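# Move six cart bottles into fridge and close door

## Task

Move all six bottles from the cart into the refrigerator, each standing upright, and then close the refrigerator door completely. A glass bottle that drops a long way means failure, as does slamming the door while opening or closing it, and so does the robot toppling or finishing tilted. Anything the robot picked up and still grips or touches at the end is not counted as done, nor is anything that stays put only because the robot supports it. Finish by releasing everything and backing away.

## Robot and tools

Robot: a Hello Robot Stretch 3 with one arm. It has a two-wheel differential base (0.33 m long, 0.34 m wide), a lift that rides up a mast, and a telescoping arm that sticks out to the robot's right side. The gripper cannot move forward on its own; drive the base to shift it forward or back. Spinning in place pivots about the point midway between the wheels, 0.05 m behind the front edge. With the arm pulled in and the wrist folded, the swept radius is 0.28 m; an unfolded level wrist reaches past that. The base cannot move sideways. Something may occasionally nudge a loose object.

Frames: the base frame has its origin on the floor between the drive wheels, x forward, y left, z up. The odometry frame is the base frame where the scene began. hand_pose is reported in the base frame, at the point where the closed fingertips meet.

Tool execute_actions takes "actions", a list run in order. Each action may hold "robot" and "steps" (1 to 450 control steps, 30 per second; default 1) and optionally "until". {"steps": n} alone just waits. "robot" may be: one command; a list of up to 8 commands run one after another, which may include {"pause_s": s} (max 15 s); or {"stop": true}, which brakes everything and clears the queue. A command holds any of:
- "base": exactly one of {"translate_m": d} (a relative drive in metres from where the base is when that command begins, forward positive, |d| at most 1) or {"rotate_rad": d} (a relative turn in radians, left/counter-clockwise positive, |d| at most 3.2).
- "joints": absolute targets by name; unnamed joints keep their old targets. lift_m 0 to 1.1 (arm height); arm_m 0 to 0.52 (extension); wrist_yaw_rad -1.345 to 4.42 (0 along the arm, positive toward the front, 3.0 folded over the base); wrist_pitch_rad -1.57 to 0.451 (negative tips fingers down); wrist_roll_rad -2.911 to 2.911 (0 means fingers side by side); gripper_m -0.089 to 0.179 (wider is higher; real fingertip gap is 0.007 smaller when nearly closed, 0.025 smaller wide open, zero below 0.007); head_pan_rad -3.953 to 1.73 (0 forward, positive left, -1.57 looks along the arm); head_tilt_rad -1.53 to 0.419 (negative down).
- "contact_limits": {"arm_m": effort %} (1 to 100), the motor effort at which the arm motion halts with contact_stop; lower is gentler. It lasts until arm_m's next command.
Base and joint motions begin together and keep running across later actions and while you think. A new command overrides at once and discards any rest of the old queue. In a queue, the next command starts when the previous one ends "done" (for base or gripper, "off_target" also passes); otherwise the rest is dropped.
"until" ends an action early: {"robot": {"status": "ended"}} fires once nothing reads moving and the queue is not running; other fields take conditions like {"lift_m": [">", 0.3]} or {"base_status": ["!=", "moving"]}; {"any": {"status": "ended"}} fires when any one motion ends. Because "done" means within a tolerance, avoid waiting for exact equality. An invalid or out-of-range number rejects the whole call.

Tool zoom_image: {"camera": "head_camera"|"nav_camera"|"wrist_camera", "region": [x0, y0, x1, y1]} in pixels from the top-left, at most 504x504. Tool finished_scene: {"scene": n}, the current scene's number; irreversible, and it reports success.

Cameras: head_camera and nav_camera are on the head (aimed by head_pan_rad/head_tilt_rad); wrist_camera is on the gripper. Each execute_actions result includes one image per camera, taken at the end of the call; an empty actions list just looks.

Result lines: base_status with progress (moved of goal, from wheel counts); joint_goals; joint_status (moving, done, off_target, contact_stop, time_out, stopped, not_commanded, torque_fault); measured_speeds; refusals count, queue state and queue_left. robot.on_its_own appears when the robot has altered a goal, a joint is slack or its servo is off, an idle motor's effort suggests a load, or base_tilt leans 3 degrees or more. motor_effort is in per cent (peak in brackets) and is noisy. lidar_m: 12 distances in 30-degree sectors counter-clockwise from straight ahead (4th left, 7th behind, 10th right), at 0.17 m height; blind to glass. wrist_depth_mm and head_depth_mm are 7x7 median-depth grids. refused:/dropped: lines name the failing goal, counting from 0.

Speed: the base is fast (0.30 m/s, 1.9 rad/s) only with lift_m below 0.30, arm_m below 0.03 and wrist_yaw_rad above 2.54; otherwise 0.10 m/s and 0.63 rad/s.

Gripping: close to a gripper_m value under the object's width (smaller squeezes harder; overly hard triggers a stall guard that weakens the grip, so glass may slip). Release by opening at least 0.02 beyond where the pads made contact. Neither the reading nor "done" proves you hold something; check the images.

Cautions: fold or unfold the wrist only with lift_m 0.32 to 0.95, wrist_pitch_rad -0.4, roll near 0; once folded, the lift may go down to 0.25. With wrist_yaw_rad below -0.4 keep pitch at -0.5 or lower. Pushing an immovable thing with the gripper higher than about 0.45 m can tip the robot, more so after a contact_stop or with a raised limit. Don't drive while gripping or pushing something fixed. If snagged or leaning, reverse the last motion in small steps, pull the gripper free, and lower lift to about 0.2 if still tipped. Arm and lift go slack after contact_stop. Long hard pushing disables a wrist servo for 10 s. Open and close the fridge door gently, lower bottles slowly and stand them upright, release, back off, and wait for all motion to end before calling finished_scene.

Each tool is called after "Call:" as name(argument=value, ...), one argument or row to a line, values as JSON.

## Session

Call:
execute_actions(
  actions=[
    {"robot":{"joints":{"head_tilt_rad":-0.5}},"steps":40},
  ],
)

Scene clock: 1.33 s.
robot.base_odometry: x=+0.000 y=+0.000 heading=+0.000 (m, m, rad; robot's odometry frame)
robot.turned_by_wheels: +0.000 (rad since the last result)
robot.turned_by_imu: +0.000 (rad since the last result)
robot.base_tilt: forward=+0.4 right=-0.9 (deg)
robot.lidar_m: 1.11 1.39 1.27 1.21 1.24 1.27 1.05 3.35 1.41 1.47 2.26 1.12
robot.head_depth_mm: 1299 1428 1562 1222 989 1605 1340 / 1294 1409 1511 1163 985 1602 1330 / 1289 1407 1500 1154 970 1505 1323 / 1285 1397 1488 1129 967 1570 1324 / 1272 1387 1492 1125 956 1560 1309 / 1261 1382 1466 1115 944 1545 1303 / 1251 1374 1462 1099 939 1535 1298
robot.base_status: not_commanded
robot.joint_positions: lift_m=+0.581 arm_m=+0.002 wrist_yaw_rad=+2.932 wrist_pitch_rad=-0.571 wrist_roll_rad=-0.019 gripper_m=+0.037 head_pan_rad=+0.002 head_tilt_rad=-0.493
robot.joint_goals: lift_m=+0.581 arm_m=+0.002 wrist_yaw_rad=+2.932 wrist_pitch_rad=-0.571 wrist_roll_rad=-0.019 gripper_m=+0.037 head_pan_rad=+0.002 head_tilt_rad=-0.500
robot.joint_status: lift_m=not_commanded arm_m=not_commanded wrist_yaw_rad=not_commanded wrist_pitch_rad=not_commanded wrist_roll_rad=not_commanded gripper_m=not_commanded head_pan_rad=not_commanded head_tilt_rad=done
robot.measured_speeds: translate_m=+0.000 rotate_rad=+0.000 lift_m=+0.000 arm_m=+0.000 wrist_yaw_rad=+0.000 wrist_pitch_rad=+0.000 wrist_roll_rad=+0.000 head_pan_rad=+0.000 head_tilt_rad=+0.000
robot: refusals=0 queue=done queue_left=0
robot.motor_effort: left_wheel=+0(0) right_wheel=+1(1) lift_m=+36(36) arm_m=+0(0) wrist_yaw_rad=+0(0) wrist_pitch_rad=+7(7) wrist_roll_rad=+1(1) gripper_m=+0(1) head_pan_rad=+1(0) head_tilt_rad=-2(20) (%)
robot.hand_pose: x=+0.0210 y=+0.0515 z=+0.5612 quat_wxyz=(+0.268, +0.689, +0.130, +0.660) (m; robot's base frame)
robot.wrist_depth_mm: 969 - - - - - - / - - - - - - - / - - - - - - - / - 949 - - - - - / 862 846 - 848 846 827 849 / 739 737 - 741 719 742 732 / 658 654 660 677 661 661 657
pictures: head_camera (sideways: a quarter turn clockwise sets it upright), nav_camera (sideways: a quarter turn counterclockwise sets it upright), wrist_camera
camera_calibration (this result's frames):
head_camera: T_world_to_cam=[[-0.516677, -0.0259023, -0.855789, 1.13929], [0.00513863, 0.99943, -0.0333523, 0.0456404], [0.856165, -0.0216299, -0.516249, 0.630304], [0, 0, 0, 1]] pos_world=[0.0487675, -0.00247068, 1.30191]
nav_camera: T_world_to_cam=[[0.503835, 0.0102087, 0.86374, -1.08988], [-0.0017555, -0.999916, 0.0128422, 0.0359164], [0.863798, -0.00798665, -0.503774, 0.60892], [0, 0, 0, 1]] pos_world=[0.0232003, 0.0519029, 1.24767]
wrist_camera: T_world_to_cam=[[0.968972, -0.247032, 0.00827995, -0.018026], [-0.16812, -0.683259, -0.710558, 0.463682], [0.181188, 0.687119, -0.70359, 0.5247], [0, 0, 0, 1]] pos_world=[0.000351519, -0.0481696, 0.698796]
Images, in order (width x height): head_camera 896x504, nav_camera 672x504, wrist_camera 644x364.

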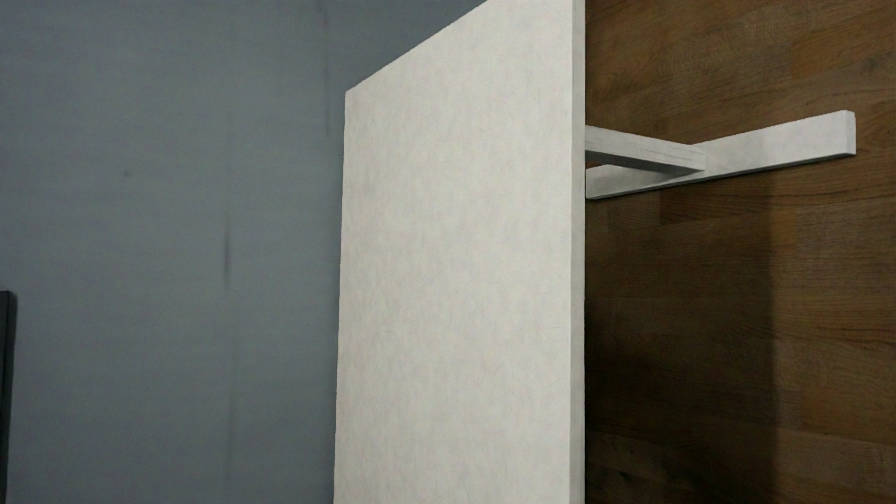

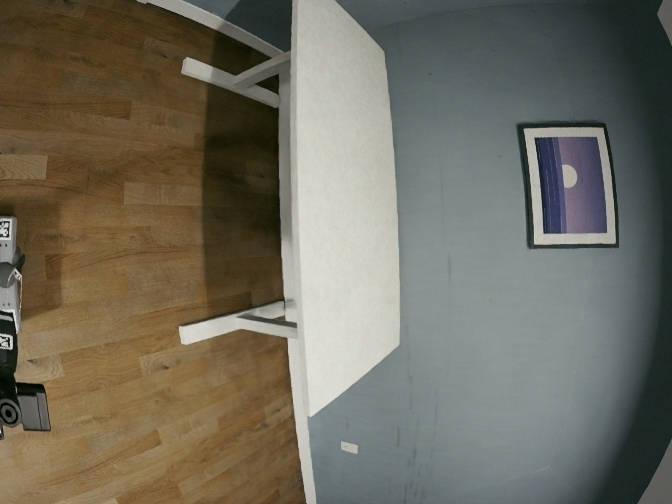

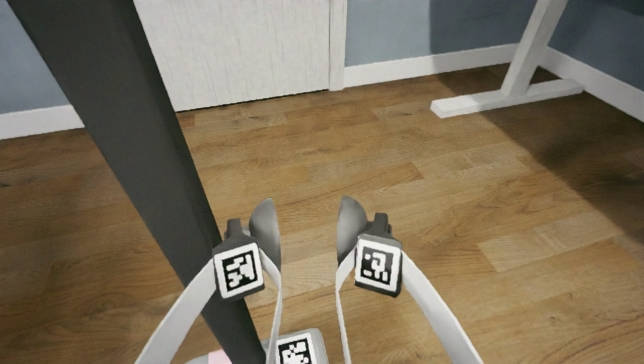

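Call:
execute_actions(
  actions=[
    {"robot":{"joints":{"head_pan_rad":-1.9}},"steps":60},
  ],
)

Call:
execute_actions(
  actions=[
    {"robot":{"joints":{"head_pan_rad":-3.4}},"steps":60},
  ],
)

Scene clock: 6.73 s.
robot.base_odometry: x=+0.000 y=+0.000 heading=+0.000 (m, m, rad; robot's odometry frame)
robot.turned_by_wheels: +0.000 (rad since the last result)
robot.turned_by_imu: +0.001 (rad since the last result)
robot.base_tilt: forward=+0.4 right=-0.9 (deg)
robot.lidar_m: 1.11 1.39 1.27 1.21 1.24 1.27 1.05 3.34 1.41 1.47 2.27 1.12
robot.head_depth_mm: 2652 2936 3215 2628 2015 1601 1346 / 2550 2843 3138 2615 1978 1584 1336 / 1965 2175 2898 2481 1967 1575 1330 / 2152 2271 2434 2445 1959 1569 1317 / 1263 1357 1509 1708 1820 1565 1307 / 1935 2198 2485 2386 1904 1545 1302 / 2126 2297 2498 2449 1914 1535 1294
robot.base_status: not_commanded
robot.joint_positions: lift_m=+0.581 arm_m=+0.002 wrist_yaw_rad=+2.932 wrist_pitch_rad=-0.571 wrist_roll_rad=-0.019 gripper_m=+0.037 head_pan_rad=-1.893 head_tilt_rad=-0.494
robot.joint_goals: lift_m=+0.581 arm_m=+0.002 wrist_yaw_rad=+2.932 wrist_pitch_rad=-0.571 wrist_roll_rad=-0.019 gripper_m=+0.037 head_pan_rad=-1.900 head_tilt_rad=-0.500
robot.joint_status: lift_m=not_commanded arm_m=not_commanded wrist_yaw_rad=not_commanded wrist_pitch_rad=not_commanded wrist_roll_rad=not_commanded gripper_m=not_commanded head_pan_rad=done head_tilt_rad=done
robot.measured_speeds: translate_m=+0.000 rotate_rad=+0.000 lift_m=+0.000 arm_m=+0.000 wrist_yaw_rad=+0.000 wrist_pitch_rad=+0.000 wrist_roll_rad=+0.000 head_pan_rad=+0.000 head_tilt_rad=+0.000
robot: refusals=0 queue=done queue_left=0
robot.motor_effort: left_wheel=+0(0) right_wheel=+1(1) lift_m=+36(36) arm_m=+0(1) wrist_yaw_rad=+0(0) wrist_pitch_rad=+7(7) wrist_roll_rad=+1(1) gripper_m=+0(0) head_pan_rad=-3(39) head_tilt_rad=-3(2) (%)
robot.hand_pose: x=+0.0210 y=+0.0515 z=+0.5612 quat_wxyz=(+0.268, +0.689, +0.130, +0.660) (m; robot's base frame)
robot.wrist_depth_mm: 974 - - - - - - / - - - - - - - / - - - - - - - / - 964 - - - - - / 845 843 - 844 839 850 839 / 751 742 - 742 724 729 740 / 660 664 658 666 655 665 661
pictures: head_camera (sideways: a quarter turn clockwise sets it upright), nav_camera (sideways: a quarter turn counterclockwise sets it upright), wrist_camera
camera_calibration (this result's frames):
head_camera: T_world_to_cam=[[0.139913, 0.498389, -0.855589, 1.13503], [0.94588, -0.322798, -0.033355, 0.0399053], [-0.292806, -0.804618, -0.51658, 0.637744], [0, 0, 0, 1]] pos_world=[-0.00981566, -0.039665, 1.30189]
nav_camera: T_world_to_cam=[[-0.150707, -0.481225, 0.863545, -1.08564], [-0.947414, 0.319752, 0.0128436, 0.0416832], [-0.282301, -0.816199, -0.504108, 0.616346], [0, 0, 0, 1]] pos_world=[0.0498734, -0.0327034, 1.24767]
wrist_camera: T_world_to_cam=[[0.968972, -0.247032, 0.00827982, -0.0180259], [-0.16812, -0.68326, -0.710558, 0.463682], [0.181187, 0.687118, -0.70359, 0.524701], [0, 0, 0, 1]] pos_world=[0.000351504, -0.0481696, 0.698796]
Images, in order (width x height): head_camera 896x504, nav_camera 672x504, wrist_camera 644x364.

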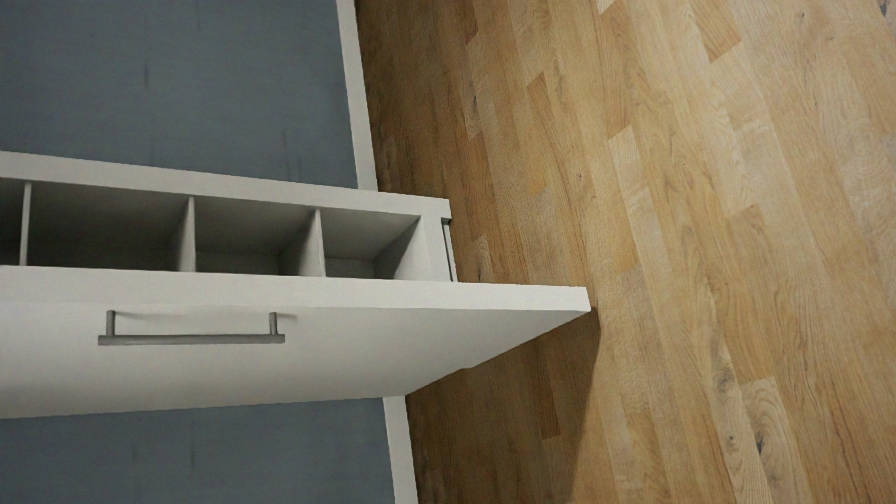

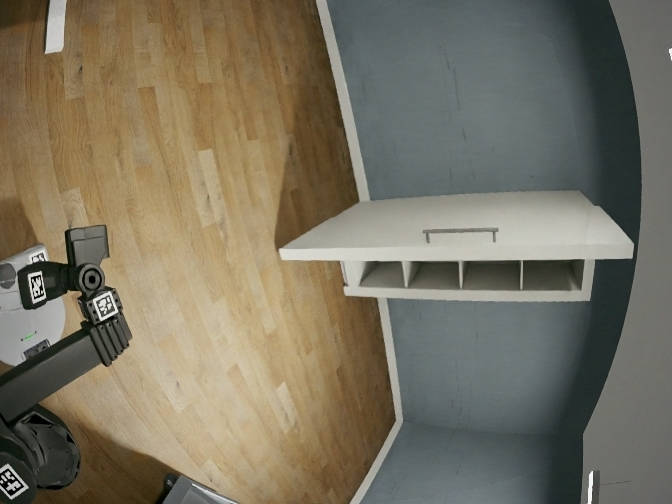

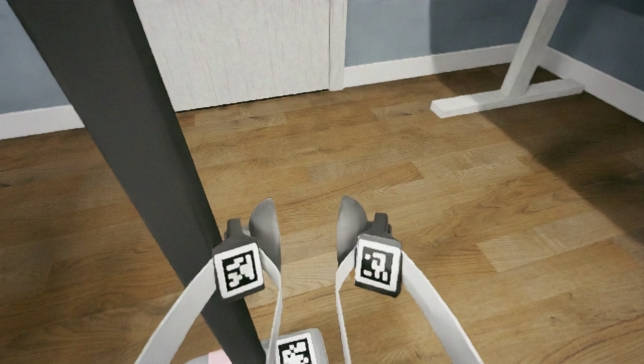

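Scene clock: 8.73 s.
robot.base_odometry: x=+0.000 y=+0.000 heading=+0.000 (m, m, rad; robot's odometry frame)
robot.turned_by_wheels: +0.000 (rad since the last result)
robot.turned_by_imu: +0.000 (rad since the last result)
robot.base_tilt: forward=+0.3 right=-1.0 (deg)
robot.lidar_m: 1.11 1.38 1.27 1.21 1.24 1.27 1.05 3.33 1.41 1.47 2.27 1.12
robot.head_depth_mm: 1830 1908 1994 2059 1984 1607 1350 / 2182 2240 2372 2406 1993 1594 1338 / 2607 2791 2933 2599 1961 1589 1333 / 2972 3270 3317 2427 1897 1569 1325 / 2894 3144 1418 1602 1731 1563 1309 / 2788 3015 1220 1582 1635 1504 1306 / 2724 2955 1145 1506 1532 1463 1289
robot.base_status: not_commanded
robot.joint_positions: lift_m=+0.581 arm_m=+0.002 wrist_yaw_rad=+2.932 wrist_pitch_rad=-0.571 wrist_roll_rad=-0.019 gripper_m=+0.037 head_pan_rad=-3.393 head_tilt_rad=-0.494
robot.joint_goals: lift_m=+0.581 arm_m=+0.002 wrist_yaw_rad=+2.932 wrist_pitch_rad=-0.571 wrist_roll_rad=-0.019 gripper_m=+0.037 head_pan_rad=-3.400 head_tilt_rad=-0.500
robot.joint_status: lift_m=not_commanded arm_m=not_commanded wrist_yaw_rad=not_commanded wrist_pitch_rad=not_commanded wrist_roll_rad=not_commanded gripper_m=not_commanded head_pan_rad=done head_tilt_rad=done
robot.measured_speeds: translate_m=+0.000 rotate_rad=+0.000 lift_m=+0.000 arm_m=+0.000 wrist_yaw_rad=+0.000 wrist_pitch_rad=+0.000 wrist_roll_rad=+0.000 head_pan_rad=+0.000 head_tilt_rad=+0.000
robot: refusals=0 queue=done queue_left=0
robot.motor_effort: left_wheel=+0(0) right_wheel=+1(1) lift_m=+36(36) arm_m=+0(1) wrist_yaw_rad=+0(0) wrist_pitch_rad=+7(7) wrist_roll_rad=+1(1) gripper_m=-1(0) head_pan_rad=-4(40) head_tilt_rad=-2(2) (%)
robot.hand_pose: x=+0.0210 y=+0.0515 z=+0.5612 quat_wxyz=(+0.268, +0.689, +0.130, +0.660) (m; robot's base frame)
robot.wrist_depth_mm: 982 - - - - - - / - - - - - - - / - - - - - - - / - 951 - - - - - / 848 851 - 840 836 834 836 / 738 738 - 732 717 739 738 / 664 665 665 676 657 655 651
pictures: head_camera (sideways: a quarter turn clockwise sets it upright), nav_camera (sideways: a quarter turn counterclockwise sets it upright), wrist_camera
camera_calibration (this result's frames):
head_camera: T_world_to_cam=[[0.50708, -0.104318, -0.855563, 1.13276], [-0.255077, -0.966345, -0.0333553, 0.0472316], [-0.82329, 0.235148, -0.516623, 0.641035], [0, 0, 0, 1]] pos_world=[-0.0345915, 0.01307, 1.30189]
nav_camera: T_world_to_cam=[[-0.490722, 0.116299, 0.86352, -1.08353], [0.251932, 0.96766, 0.0128438, 0.0343669], [-0.8341, 0.223851, -0.504152, 0.619768], [0, 0, 0, 1]] pos_world=[-0.0234223, -0.0459777, 1.24767]
wrist_camera: T_world_to_cam=[[0.968972, -0.247032, 0.00827984, -0.0180259], [-0.16812, -0.683259, -0.710558, 0.463682], [0.181187, 0.687119, -0.70359, 0.524701], [0, 0, 0, 1]] pos_world=[0.000351503, -0.0481696, 0.698796]
Images, in order (width x height): head_camera 896x504, nav_camera 672x504, wrist_camera 644x364.

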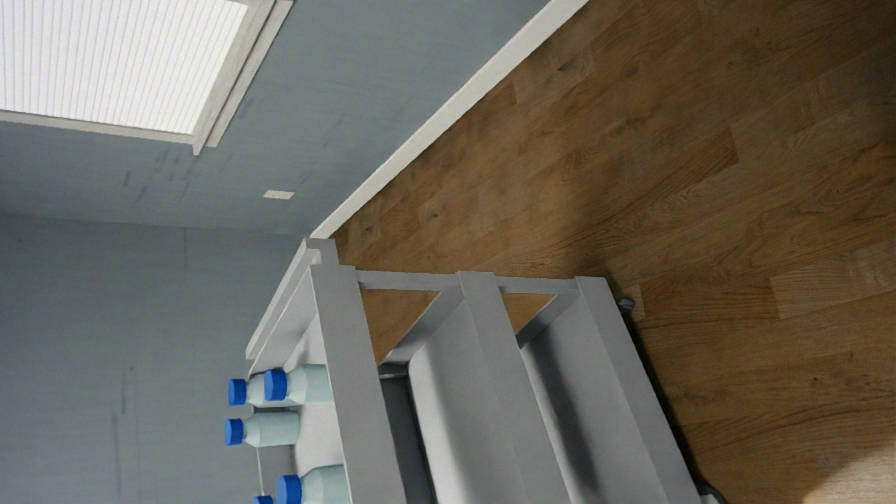

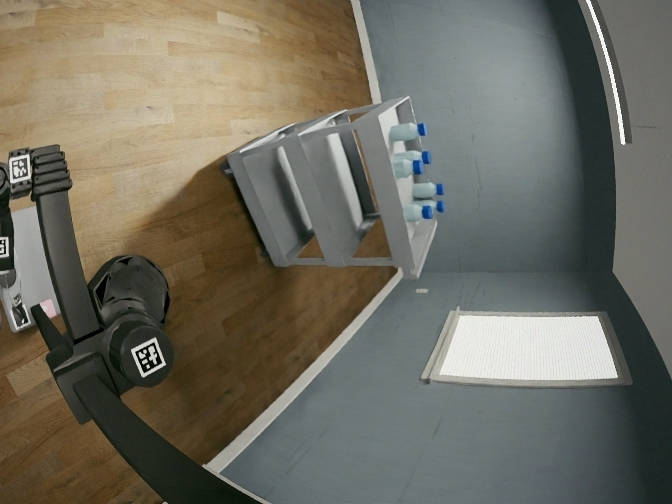

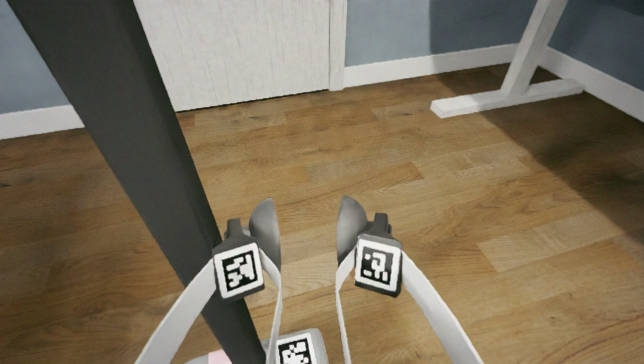

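Call:
execute_actions(
  actions=[
    {"robot":[{"base":{"translate_m":-0.75},"joints":{"lift_m":0.9,"wrist_pitch_rad":-0.4,"wrist_roll_rad":0,"head_pan_rad":-1.57,"head_tilt_rad":-0.6}},{"joints":{"wrist_yaw_rad":0,"gripper_m":0.095}},{"joints":{"lift_m":1.05}},{"base":{"rotate_rad":-1.05}}],"steps":450,"until":{"robot":{"status":"ended"}}},
    {"steps":450,"until":{"robot":{"status":"ended"}}},
  ],
)

Scene clock: 32.57 s.
robot.base_odometry: x=-0.750 y=+0.000 heading=-1.050 (m, m, rad; robot's odometry frame)
robot.turned_by_wheels: -1.050 (rad since the last result)
robot.turned_by_imu: -1.042 (rad since the last result)
robot.base_tilt: forward=+0.3 right=-1.0 (deg)
robot.lidar_m: 1.41 2.38 1.85 1.79 1.23 1.19 1.22 0.42 0.34 0.34 2.72 1.40
robot.head_depth_mm: 2124 2307 - - - - 788 / 2223 2407 - - - - 768 / 2331 2530 - - - - - / 2426 2677 - - - - 769 / 2539 2807 2869 2089 636 546 723 / 2680 2956 2860 2143 1723 1398 1236 / 2807 3127 2823 2129 1715 1427 1227
robot.base_status: done (rotate_rad -1.0499 of -1.0500)
robot.joint_positions: lift_m=+1.049 arm_m=+0.002 wrist_yaw_rad=+0.002 wrist_pitch_rad=-0.419 wrist_roll_rad=-0.005 gripper_m=+0.095 head_pan_rad=-1.577 head_tilt_rad=-0.593
robot.joint_goals: lift_m=+1.050 arm_m=+0.002 wrist_yaw_rad=+0.000 wrist_pitch_rad=-0.400 wrist_roll_rad=+0.000 gripper_m=+0.095 head_pan_rad=-1.570 head_tilt_rad=-0.600
robot.joint_status: lift_m=done arm_m=not_commanded wrist_yaw_rad=done wrist_pitch_rad=done wrist_roll_rad=done gripper_m=done head_pan_rad=done head_tilt_rad=done
robot.measured_speeds: translate_m=+0.000 rotate_rad=+0.000 lift_m=+0.000 arm_m=+0.000 wrist_yaw_rad=+0.000 wrist_pitch_rad=+0.000 wrist_roll_rad=+0.000 head_pan_rad=+0.000 head_tilt_rad=+0.000
robot: refusals=0 queue=done queue_left=0
robot.motor_effort: left_wheel=+1(4) right_wheel=-2(5) lift_m=+51(52) arm_m=-1(1) wrist_yaw_rad=-1(2) wrist_pitch_rad=+10(12) wrist_roll_rad=+3(4) gripper_m=-1(87) head_pan_rad=+3(40) head_tilt_rad=-2(10) (%)
robot.hand_pose: x=-0.0212 y=-0.3708 z=+1.0619 quat_wxyz=(+0.694, +0.148, -0.689, -0.146) (m; robot's base frame)
robot.wrist_depth_mm: - - - - - - - / - - - - - - - / - - - - - - - / - - - 635 596 596 502 / - - - 523 473 517 496 / - - - 457 439 439 446 / - - - 397 385 295 389
pictures: head_camera (sideways: a quarter turn clockwise sets it upright), nav_camera (sideways: a quarter turn counterclockwise sets it upright), wrist_camera
camera_calibration (this result's frames):
head_camera: T_world_to_cam=[[-0.0212917, 0.59919, -0.800324, 1.06396], [0.999379, -0.00973133, -0.033873, 0.0402491], [-0.0280846, -0.800548, -0.59861, 0.742851], [0, 0, 0, 1]] pos_world=[0.003292, -0.042432, 1.29755]
nav_camera: T_world_to_cam=[[0.00569534, -0.587076, 0.809512, -1.01614], [-0.999879, 0.00840289, 0.0131286, 0.0416338], [-0.0145097, -0.809488, -0.586957, 0.722502], [0, 0, 0, 1]] pos_world=[0.0578993, -0.0120439, 1.24611]
wrist_camera: T_world_to_cam=[[-0.99896, 0.0443654, -0.0105563, 0.000764914], [0.0346182, 0.587034, -0.808822, 1.10358], [-0.0296868, -0.808346, -0.587959, 0.492988], [0, 0, 0, 1]] pos_world=[-0.0228045, -0.249367, 1.18246]
Images, in order (width x height): head_camera 896x504, nav_camera 672x504, wrist_camera 644x364.

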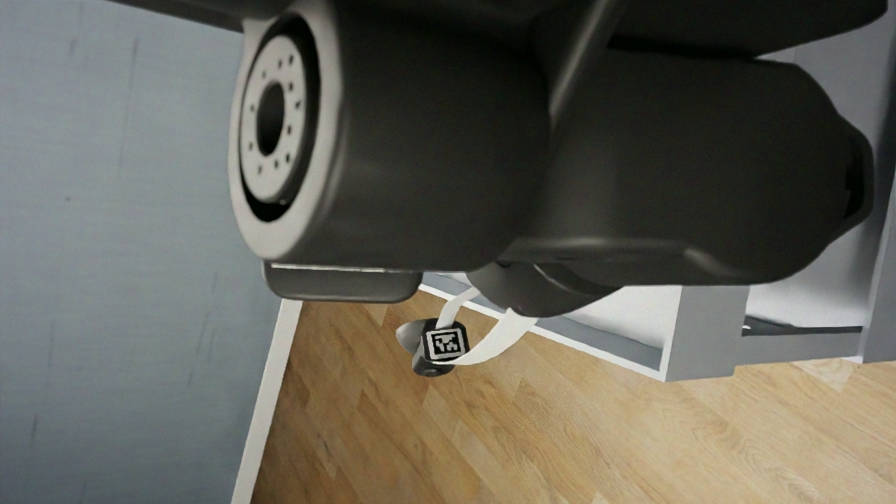

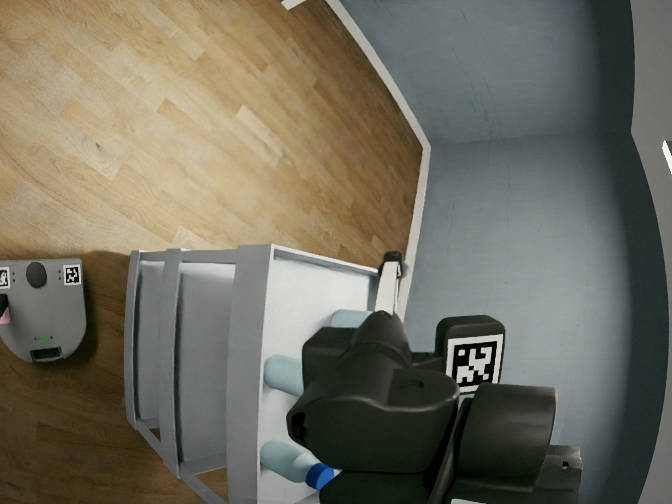

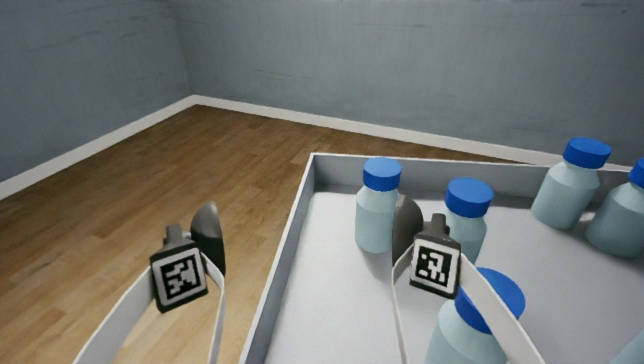

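Call:
execute_actions(
  actions=[
    {"robot":[{"base":{"translate_m":-0.11},"joints":{"arm_m":0.15}},{"joints":{"lift_m":0.87}}],"steps":450,"until":{"robot":{"status":"ended"}}},
  ],
)

Scene clock: 43.37 s.
robot.base_odometry: x=-0.805 y=+0.095 heading=-1.050 (m, m, rad; robot's odometry frame)
robot.turned_by_wheels: +0.000 (rad since the last result)
robot.turned_by_imu: +0.001 (rad since the last result)
robot.base_tilt: forward=+0.3 right=-1.0 (deg)
robot.lidar_m: 1.51 2.44 1.92 1.61 1.13 1.09 1.12 0.39 0.32 0.32 0.36 1.50
robot.head_depth_mm: 2097 2264 2503 832 - - 766 / 2190 2355 2635 850 - 523 769 / 2265 2491 2683 855 - 495 771 / 2392 2603 2774 680 - 504 777 / 2475 2730 2888 840 663 532 791 / 2594 2896 2842 801 666 532 784 / 2720 3015 2798 2124 630 542 700
robot.base_status: done (translate_m -0.1100 of -0.1100)
robot.joint_positions: lift_m=+0.882 arm_m=+0.150 wrist_yaw_rad=+0.000 wrist_pitch_rad=-0.358 wrist_roll_rad=-0.030 gripper_m=+0.095 head_pan_rad=-1.577 head_tilt_rad=-0.593
robot.joint_goals: lift_m=+0.883 arm_m=+0.150 wrist_yaw_rad=+0.000 wrist_pitch_rad=-0.400 wrist_roll_rad=+0.000 gripper_m=+0.095 head_pan_rad=-1.570 head_tilt_rad=-0.600
robot.joint_status: lift_m=contact_stop arm_m=done wrist_yaw_rad=done wrist_pitch_rad=done wrist_roll_rad=done gripper_m=done head_pan_rad=done head_tilt_rad=done
robot.measured_speeds: translate_m=+0.000 rotate_rad=-0.001 lift_m=-0.007 arm_m=+0.001 wrist_yaw_rad=-0.010 wrist_pitch_rad=+0.096 wrist_roll_rad=-0.048 head_pan_rad=+0.000 head_tilt_rad=+0.000
robot: refusals=0 queue=dropped queue_left=0
robot.on_its_own: lift_m is slack since a contact_stop, until your next command for it (your +0.870 is given up)
robot.motor_effort: left_wheel=+2(3) right_wheel=+0(6) lift_m=+38(52) arm_m=+2(3) wrist_yaw_rad=+0(1) wrist_pitch_rad=-29(33) wrist_roll_rad=+18(18) gripper_m=-2(2) head_pan_rad=+2(3) head_tilt_rad=-2(3) (%)
robot.hand_pose: x=-0.0215 y=-0.5263 z=+0.9089 quat_wxyz=(+0.706, +0.128, -0.685, -0.124) (m; robot's base frame)
robot.wrist_depth_mm: - - - - - - - / - - - - - - - / - - - 402 - - - / - - 395 255 195 388 315 / - 280 337 274 277 333 326 / - 243 285 285 229 287 286 / 202 242 245 245 237 246 245
pictures: head_camera (sideways: a quarter turn clockwise sets it upright), nav_camera (sideways: a quarter turn counterclockwise sets it upright), wrist_camera
camera_calibration (this result's frames):
head_camera: T_world_to_cam=[[-0.0212943, 0.599211, -0.800308, 1.06394], [0.999379, -0.00972578, -0.0338731, 0.0402492], [-0.0280808, -0.800532, -0.598632, 0.742879], [0, 0, 0, 1]] pos_world=[0.0032922, -0.0424319, 1.29755]
nav_camera: T_world_to_cam=[[0.00569794, -0.587097, 0.809496, -1.01612], [-0.999879, 0.00839789, 0.0131287, 0.0416337], [-0.0145059, -0.809473, -0.586978, 0.72253], [0, 0, 0, 1]] pos_world=[0.0578994, -0.0120422, 1.24611]
wrist_camera: T_world_to_cam=[[-0.999283, 0.0363956, 0.0103875, -0.0175607], [0.0107775, 0.536704, -0.843702, 1.07571], [-0.036282, -0.842985, -0.536712, 0.212367], [0, 0, 0, 1]] pos_world=[-0.0214364, -0.397677, 1.02174]
Images, in order (width x height): head_camera 896x504, nav_camera 672x504, wrist_camera 644x364.

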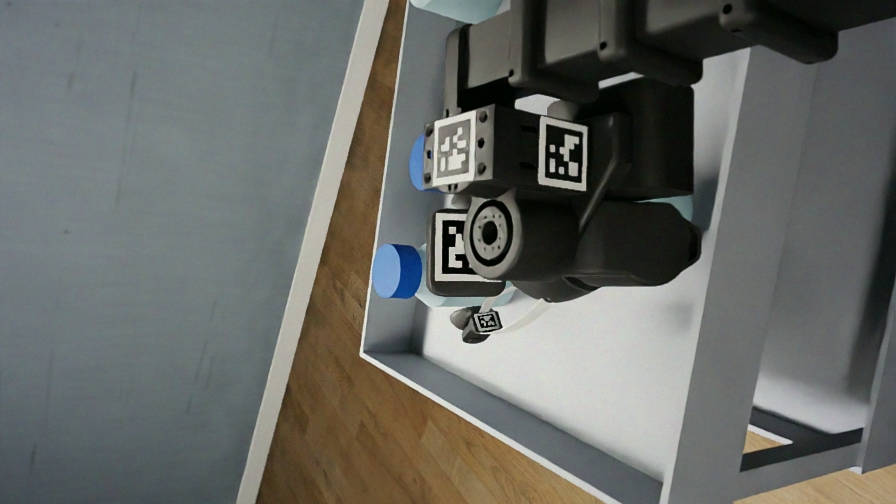

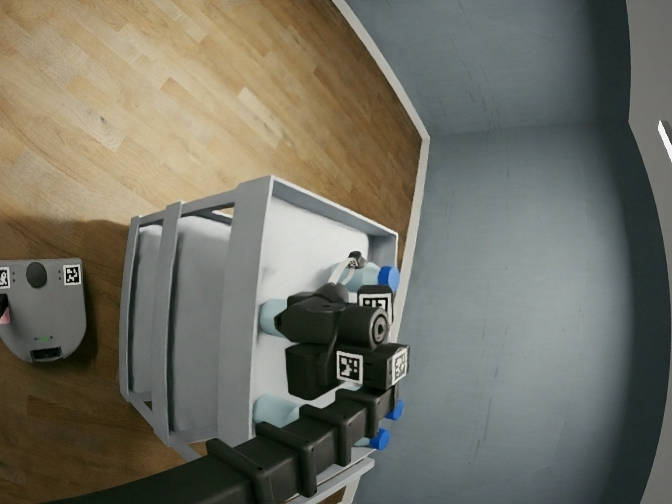

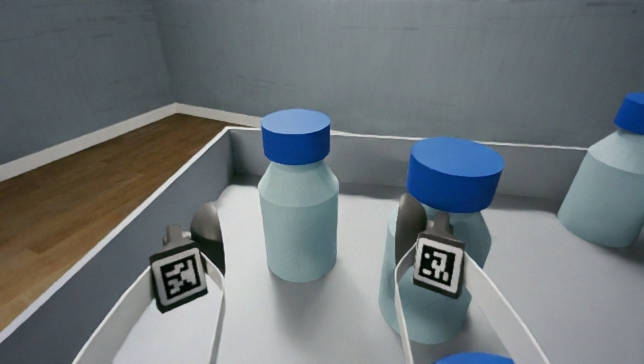

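Call:
execute_actions(
  actions=[
    {"robot":[{"joints":{"lift_m":1.0}},{"base":{"translate_m":-0.07},"joints":{"arm_m":0.0}}],"steps":450,"until":{"robot":{"status":"ended"}}},
  ],
)

Scene clock: 50.20 s.
robot.base_odometry: x=-0.840 y=+0.156 heading=-1.050 (m, m, rad; robot's odometry frame)
robot.turned_by_wheels: +0.000 (rad since the last result)
robot.turned_by_imu: +0.001 (rad since the last result)
robot.base_tilt: forward=+0.4 right=-1.1 (deg)
robot.lidar_m: 1.57 2.46 1.96 1.53 1.08 1.03 1.05 0.38 0.31 0.31 0.34 1.58
robot.head_depth_mm: 2064 2251 2452 - - - - / 2142 2363 2616 847 - - - / 2239 2470 2668 - - - - / 2344 2591 2776 - - - - / 2445 2718 2873 694 618 511 775 / 2569 2859 2869 820 668 524 785 / 2696 3037 2820 790 663 530 778
robot.base_status: done (translate_m -0.0700 of -0.0700)
robot.joint_positions: lift_m=+0.999 arm_m=+0.002 wrist_yaw_rad=+0.000 wrist_pitch_rad=-0.414 wrist_roll_rad=-0.005 gripper_m=+0.095 head_pan_rad=-1.577 head_tilt_rad=-0.593
robot.joint_goals: lift_m=+1.000 arm_m=+0.000 wrist_yaw_rad=+0.000 wrist_pitch_rad=-0.400 wrist_roll_rad=+0.000 gripper_m=+0.095 head_pan_rad=-1.570 head_tilt_rad=-0.600
robot.joint_status: lift_m=done arm_m=done wrist_yaw_rad=done wrist_pitch_rad=done wrist_roll_rad=done gripper_m=done head_pan_rad=done head_tilt_rad=done
robot.measured_speeds: translate_m=+0.000 rotate_rad=+0.000 lift_m=+0.000 arm_m=+0.000 wrist_yaw_rad=+0.000 wrist_pitch_rad=+0.000 wrist_roll_rad=+0.000 head_pan_rad=+0.000 head_tilt_rad=+0.000
robot: refusals=0 queue=done queue_left=0
robot.motor_effort: left_wheel=+1(2) right_wheel=-1(7) lift_m=+51(51) arm_m=-4(2) wrist_yaw_rad=+0(1) wrist_pitch_rad=+7(25) wrist_roll_rad=+3(17) gripper_m=+0(2) head_pan_rad=+3(3) head_tilt_rad=-2(3) (%)
robot.hand_pose: x=-0.0216 y=-0.3718 z=+1.0131 quat_wxyz=(+0.694, +0.146, -0.690, -0.145) (m; robot's base frame)
robot.wrist_depth_mm: - - - - - - - / - - - - - - - / - - - - - 526 - / - - 519 392 563 444 485 / - 454 466 407 493 452 425 / - 365 383 380 389 240 381 / 321 349 342 276 344 243 334
pictures: head_camera (sideways: a quarter turn clockwise sets it upright), nav_camera (sideways: a quarter turn counterclockwise sets it upright), wrist_camera
camera_calibration (this result's frames):
head_camera: T_world_to_cam=[[-0.0213281, 0.59921, -0.800308, 1.06394], [0.999379, -0.00966956, -0.0338731, 0.0402492], [-0.0280357, -0.800534, -0.598632, 0.742879], [0, 0, 0, 1]] pos_world=[0.00329459, -0.0424321, 1.29755]
nav_camera: T_world_to_cam=[[0.00573097, -0.587097, 0.809497, -1.01612], [-0.999879, 0.00834163, 0.0131287, 0.0416337], [-0.0144603, -0.809474, -0.586978, 0.722529], [0, 0, 0, 1]] pos_world=[0.0579, -0.0120393, 1.24611]
wrist_camera: T_world_to_cam=[[-0.998875, 0.0462234, -0.0106077, 0.000589006], [0.0355855, 0.582666, -0.811932, 1.06624], [-0.0313495, -0.811396, -0.583655, 0.457961], [0, 0, 0, 1]] pos_world=[-0.0229975, -0.249701, 1.13301]
Images, in order (width x height): head_camera 896x504, nav_camera 672x504, wrist_camera 644x364.

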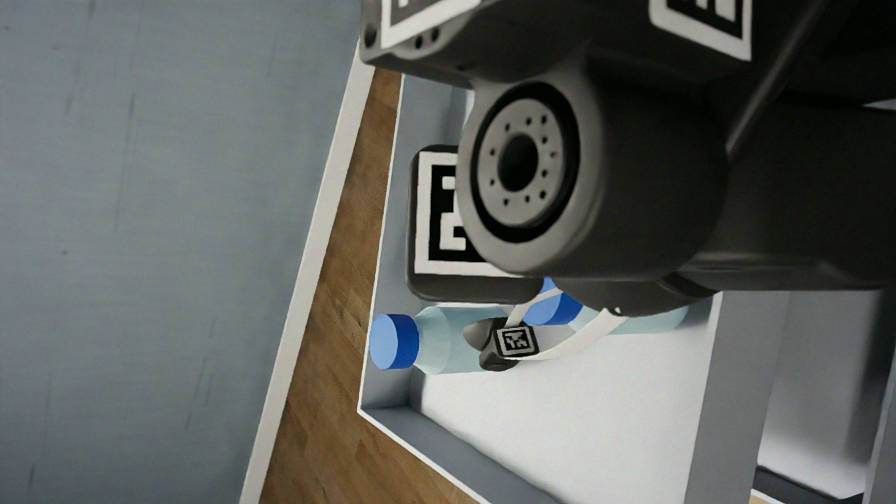

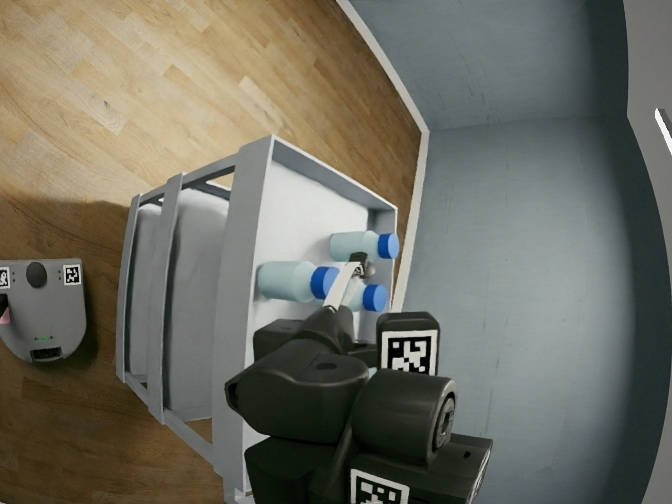

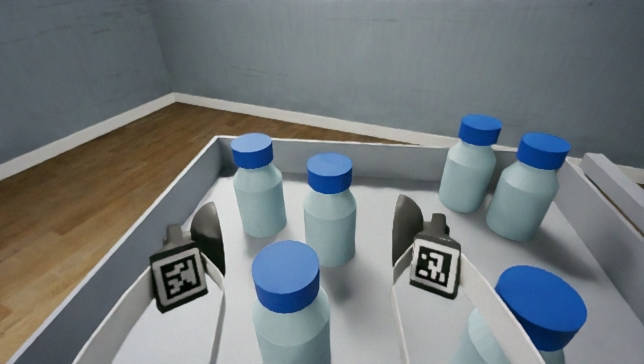

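Call:
execute_actions(
  actions=[
    {"robot":[{"base":{"translate_m":0.018},"joints":{"gripper_m":0.11}},{"joints":{"lift_m":0.87}},{"joints":{"arm_m":0.045}}],"steps":450,"until":{"robot":{"status":"ended"}}},
  ],
)

Scene clock: 58.13 s.
robot.base_odometry: x=-0.831 y=+0.141 heading=-1.050 (m, m, rad; robot's odometry frame)
robot.turned_by_wheels: +0.000 (rad since the last result)
robot.turned_by_imu: +0.002 (rad since the last result)
robot.base_tilt: forward=+0.3 right=-1.0 (deg)
robot.lidar_m: 1.56 2.45 1.95 1.55 1.09 1.04 1.07 0.38 0.31 0.31 0.35 1.56
robot.head_depth_mm: 2070 2268 2474 771 516 - - / 2158 2349 2586 835 698 - - / 2248 2454 2704 825 701 - - / 2345 2620 2766 788 515 - - / 2456 2728 2837 709 692 519 775 / 2599 2846 2828 806 667 530 787 / 2678 3042 2813 2049 646 532 767
robot.base_status: done (translate_m +0.0180 of +0.0180)
robot.joint_positions: lift_m=+0.871 arm_m=+0.045 wrist_yaw_rad=+0.000 wrist_pitch_rad=-0.414 wrist_roll_rad=-0.005 gripper_m=+0.110 head_pan_rad=-1.577 head_tilt_rad=-0.593
robot.joint_goals: lift_m=+0.870 arm_m=+0.045 wrist_yaw_rad=+0.000 wrist_pitch_rad=-0.400 wrist_roll_rad=+0.000 gripper_m=+0.110 head_pan_rad=-1.570 head_tilt_rad=-0.600
robot.joint_status: lift_m=done arm_m=done wrist_yaw_rad=done wrist_pitch_rad=done wrist_roll_rad=done gripper_m=done head_pan_rad=done head_tilt_rad=done
robot.measured_speeds: translate_m=+0.000 rotate_rad=+0.000 lift_m=+0.000 arm_m=+0.000 wrist_yaw_rad=+0.000 wrist_pitch_rad=+0.000 wrist_roll_rad=+0.000 head_pan_rad=+0.000 head_tilt_rad=+0.000
robot: refusals=0 queue=done queue_left=0
robot.motor_effort: left_wheel=+2(3) right_wheel=-1(2) lift_m=+21(52) arm_m=+2(6) wrist_yaw_rad=+1(0) wrist_pitch_rad=+8(8) wrist_roll_rad=+3(3) gripper_m=+0(64) head_pan_rad=+3(3) head_tilt_rad=-2(2) (%)
robot.hand_pose: x=-0.0216 y=-0.4145 z=+0.8840 quat_wxyz=(+0.694, +0.146, -0.690, -0.145) (m; robot's base frame)
robot.wrist_depth_mm: - - - - - - - / - - 329 276 466 378 326 / - 401 339 271 467 405 328 / 294 342 340 134 365 360 342 / 271 309 230 150 297 294 282 / 252 266 238 155 242 248 161 / 225 221 213 182 216 215 162
pictures: head_camera (sideways: a quarter turn clockwise sets it upright), nav_camera (sideways: a quarter turn counterclockwise sets it upright), wrist_camera
camera_calibration (this result's frames):
head_camera: T_world_to_cam=[[-0.0213282, 0.59921, -0.800308, 1.06394], [0.999379, -0.00966931, -0.0338731, 0.0402492], [-0.0280355, -0.800534, -0.598632, 0.742879], [0, 0, 0, 1]] pos_world=[0.0032946, -0.0424321, 1.29755]
nav_camera: T_world_to_cam=[[0.00573111, -0.587097, 0.809496, -1.01612], [-0.999879, 0.00834139, 0.0131287, 0.0416337], [-0.0144601, -0.809474, -0.586978, 0.722529], [0, 0, 0, 1]] pos_world=[0.0579, -0.0120393, 1.24611]
wrist_camera: T_world_to_cam=[[-0.998874, 0.0462335, -0.0105925, 0.00118398], [0.0355959, 0.583098, -0.811621, 0.986205], [-0.0313476, -0.811085, -0.584088, 0.34848], [0, 0, 0, 1]] pos_world=[-0.0229982, -0.292463, 1.00398]
Images, in order (width x height): head_camera 896x504, nav_camera 672x504, wrist_camera 644x364.

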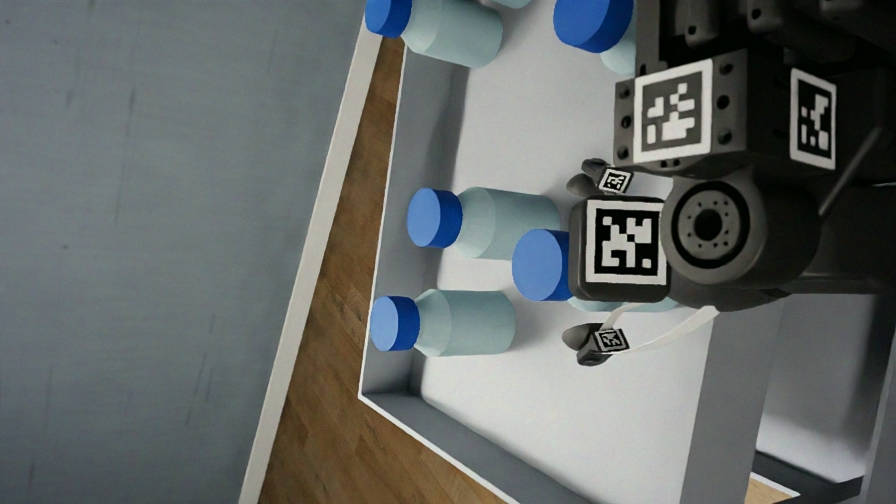

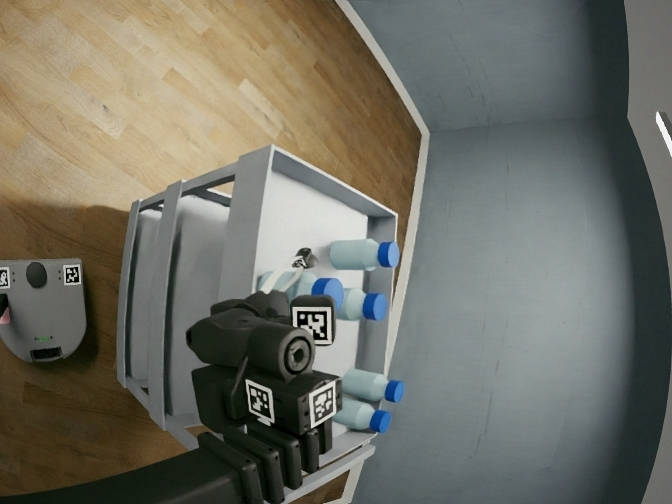

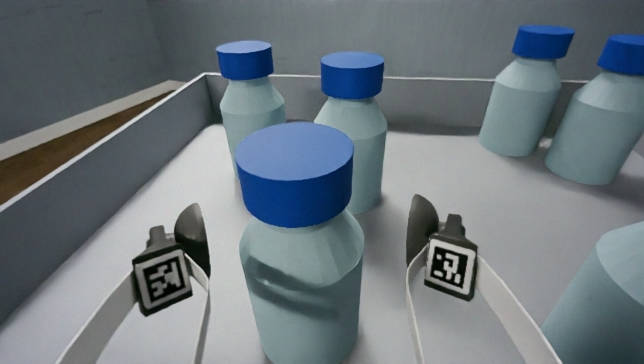

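Call:
execute_actions(
  actions=[
    {"robot":[{"joints":{"lift_m":0.84,"arm_m":0.075}},{"joints":{"gripper_m":0.035}},{"joints":{"lift_m":1.05}},{"joints":{"arm_m":0,"head_tilt_rad":-0.4},"base":{"translate_m":0.5}},{"base":{"rotate_rad":-0.716}},{"base":{"translate_m":1.0}},{"base":{"rotate_rad":1.766}}],"steps":450,"until":{"robot":{"status":"ended"}}},
    {"steps":450,"until":{"robot":{"status":"ended"}}},
    {"steps":450,"until":{"robot":{"status":"ended"}}},
  ],
)

Scene clock: 96.10 s.
robot.base_odometry: x=-0.776 y=-1.274 heading=+0.000 (m, m, rad; robot's odometry frame)
robot.turned_by_wheels: +1.050 (rad since the last result)
robot.turned_by_imu: +1.055 (rad since the last result)
robot.base_tilt: forward=+0.3 right=-0.8 (deg)
robot.lidar_m: 0.36 2.09 2.56 1.06 1.06 2.55 2.42 1.96 0.79 0.77 0.48 0.34
robot.head_depth_mm: 642 1210 1308 - - - - / 643 684 732 - - - - / 856 939 923 - - - - / 984 1079 1151 1015 - - - / 983 1070 1139 942 1335 1084 1249 / 978 1065 1134 920 1290 1084 1245 / 961 1049 1117 917 1183 1070 1201
robot.base_status: done (rotate_rad +1.7659 of +1.7660)
robot.joint_positions: lift_m=+1.049 arm_m=+0.002 wrist_yaw_rad=+0.001 wrist_pitch_rad=-0.450 wrist_roll_rad=-0.005 gripper_m=+0.043 head_pan_rad=-1.577 head_tilt_rad=-0.408
robot.joint_goals: lift_m=+1.050 arm_m=+0.000 wrist_yaw_rad=+0.000 wrist_pitch_rad=-0.400 wrist_roll_rad=+0.000 gripper_m=+0.041 head_pan_rad=-1.570 head_tilt_rad=-0.400
robot.joint_status: lift_m=done arm_m=done wrist_yaw_rad=done wrist_pitch_rad=done wrist_roll_rad=done gripper_m=done head_pan_rad=done head_tilt_rad=done
robot.measured_speeds: translate_m=+0.000 rotate_rad=+0.000 lift_m=+0.000 arm_m=+0.000 wrist_yaw_rad=+0.000 wrist_pitch_rad=+0.000 wrist_roll_rad=+0.000 head_pan_rad=+0.000 head_tilt_rad=+0.000
robot: refusals=0 queue=done queue_left=0
robot.on_its_own: gripper_m is held at +0.041, not at your +0.035, by its stall guard, which is not easing now
robot.motor_effort: left_wheel=-2(5) right_wheel=+4(9) lift_m=+55(57) arm_m=-4(3) wrist_yaw_rad=-1(5) wrist_pitch_rad=+29(31) wrist_roll_rad=+3(3) gripper_m=-21(100) head_pan_rad=+3(2) head_tilt_rad=+2(14) (%)
robot.hand_pose: x=-0.0213 y=-0.3671 z=+1.0549 quat_wxyz=(+0.691, +0.159, -0.687, -0.157) (m; robot's base frame)
robot.wrist_depth_mm: 436 641 817 801 473 - - / 457 623 779 757 529 - - / 454 569 107 92 592 - - / 451 604 863 95 - - - / 444 634 118 110 - - - / 438 601 119 111 - - - / 434 714 898 124 - - -
pictures: head_camera (sideways: a quarter turn clockwise sets it upright), nav_camera (sideways: a quarter turn counterclockwise sets it upright), wrist_camera
camera_calibration (this result's frames):
head_camera: T_world_to_cam=[[-0.0223156, 0.442443, -0.896519, 1.1894], [0.999343, -0.0157472, -0.0326464, 0.0386604], [-0.0285619, -0.896659, -0.441801, 0.53883], [0, 0, 0, 1]] pos_world=[0.00329714, -0.0424867, 1.30564]
nav_camera: T_world_to_cam=[[0.00672659, -0.428851, 0.90335, -1.13852], [-0.999865, 0.0106412, 0.012497, 0.042453], [-0.0149721, -0.903313, -0.428721, 0.516622], [0, 0, 0, 1]] pos_world=[0.0578405, -0.0220353, 1.24944]
wrist_camera: T_world_to_cam=[[-0.998939, 0.0451786, -0.00896423, -0.000990424], [0.0347669, 0.61195, -0.790132, 1.0851], [-0.0302114, -0.789605, -0.612871, 0.524995], [0, 0, 0, 1]] pos_world=[-0.0228541, -0.249444, 1.17912]
Images, in order (width x height): head_camera 896x504, nav_camera 672x504, wrist_camera 644x364.

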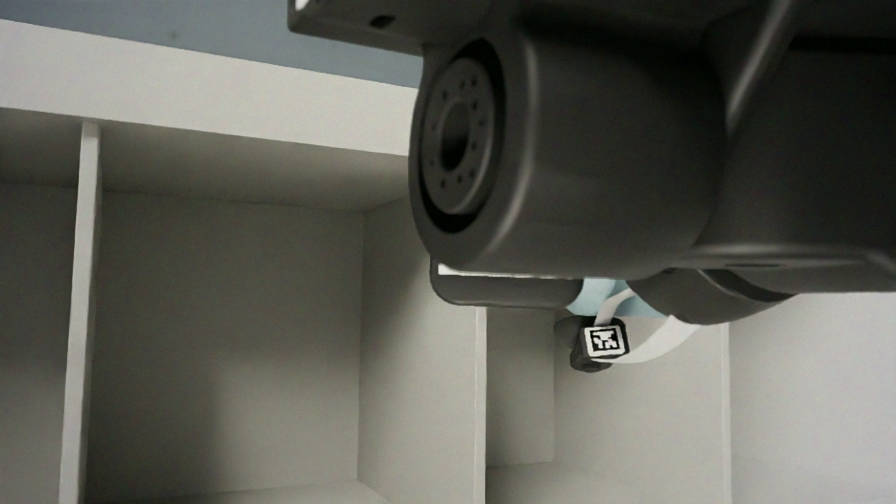

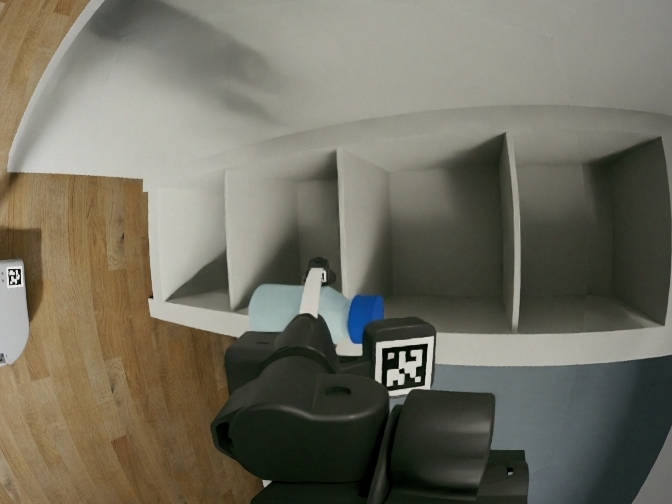

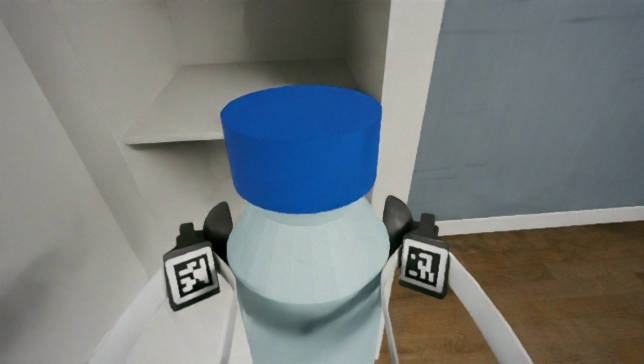

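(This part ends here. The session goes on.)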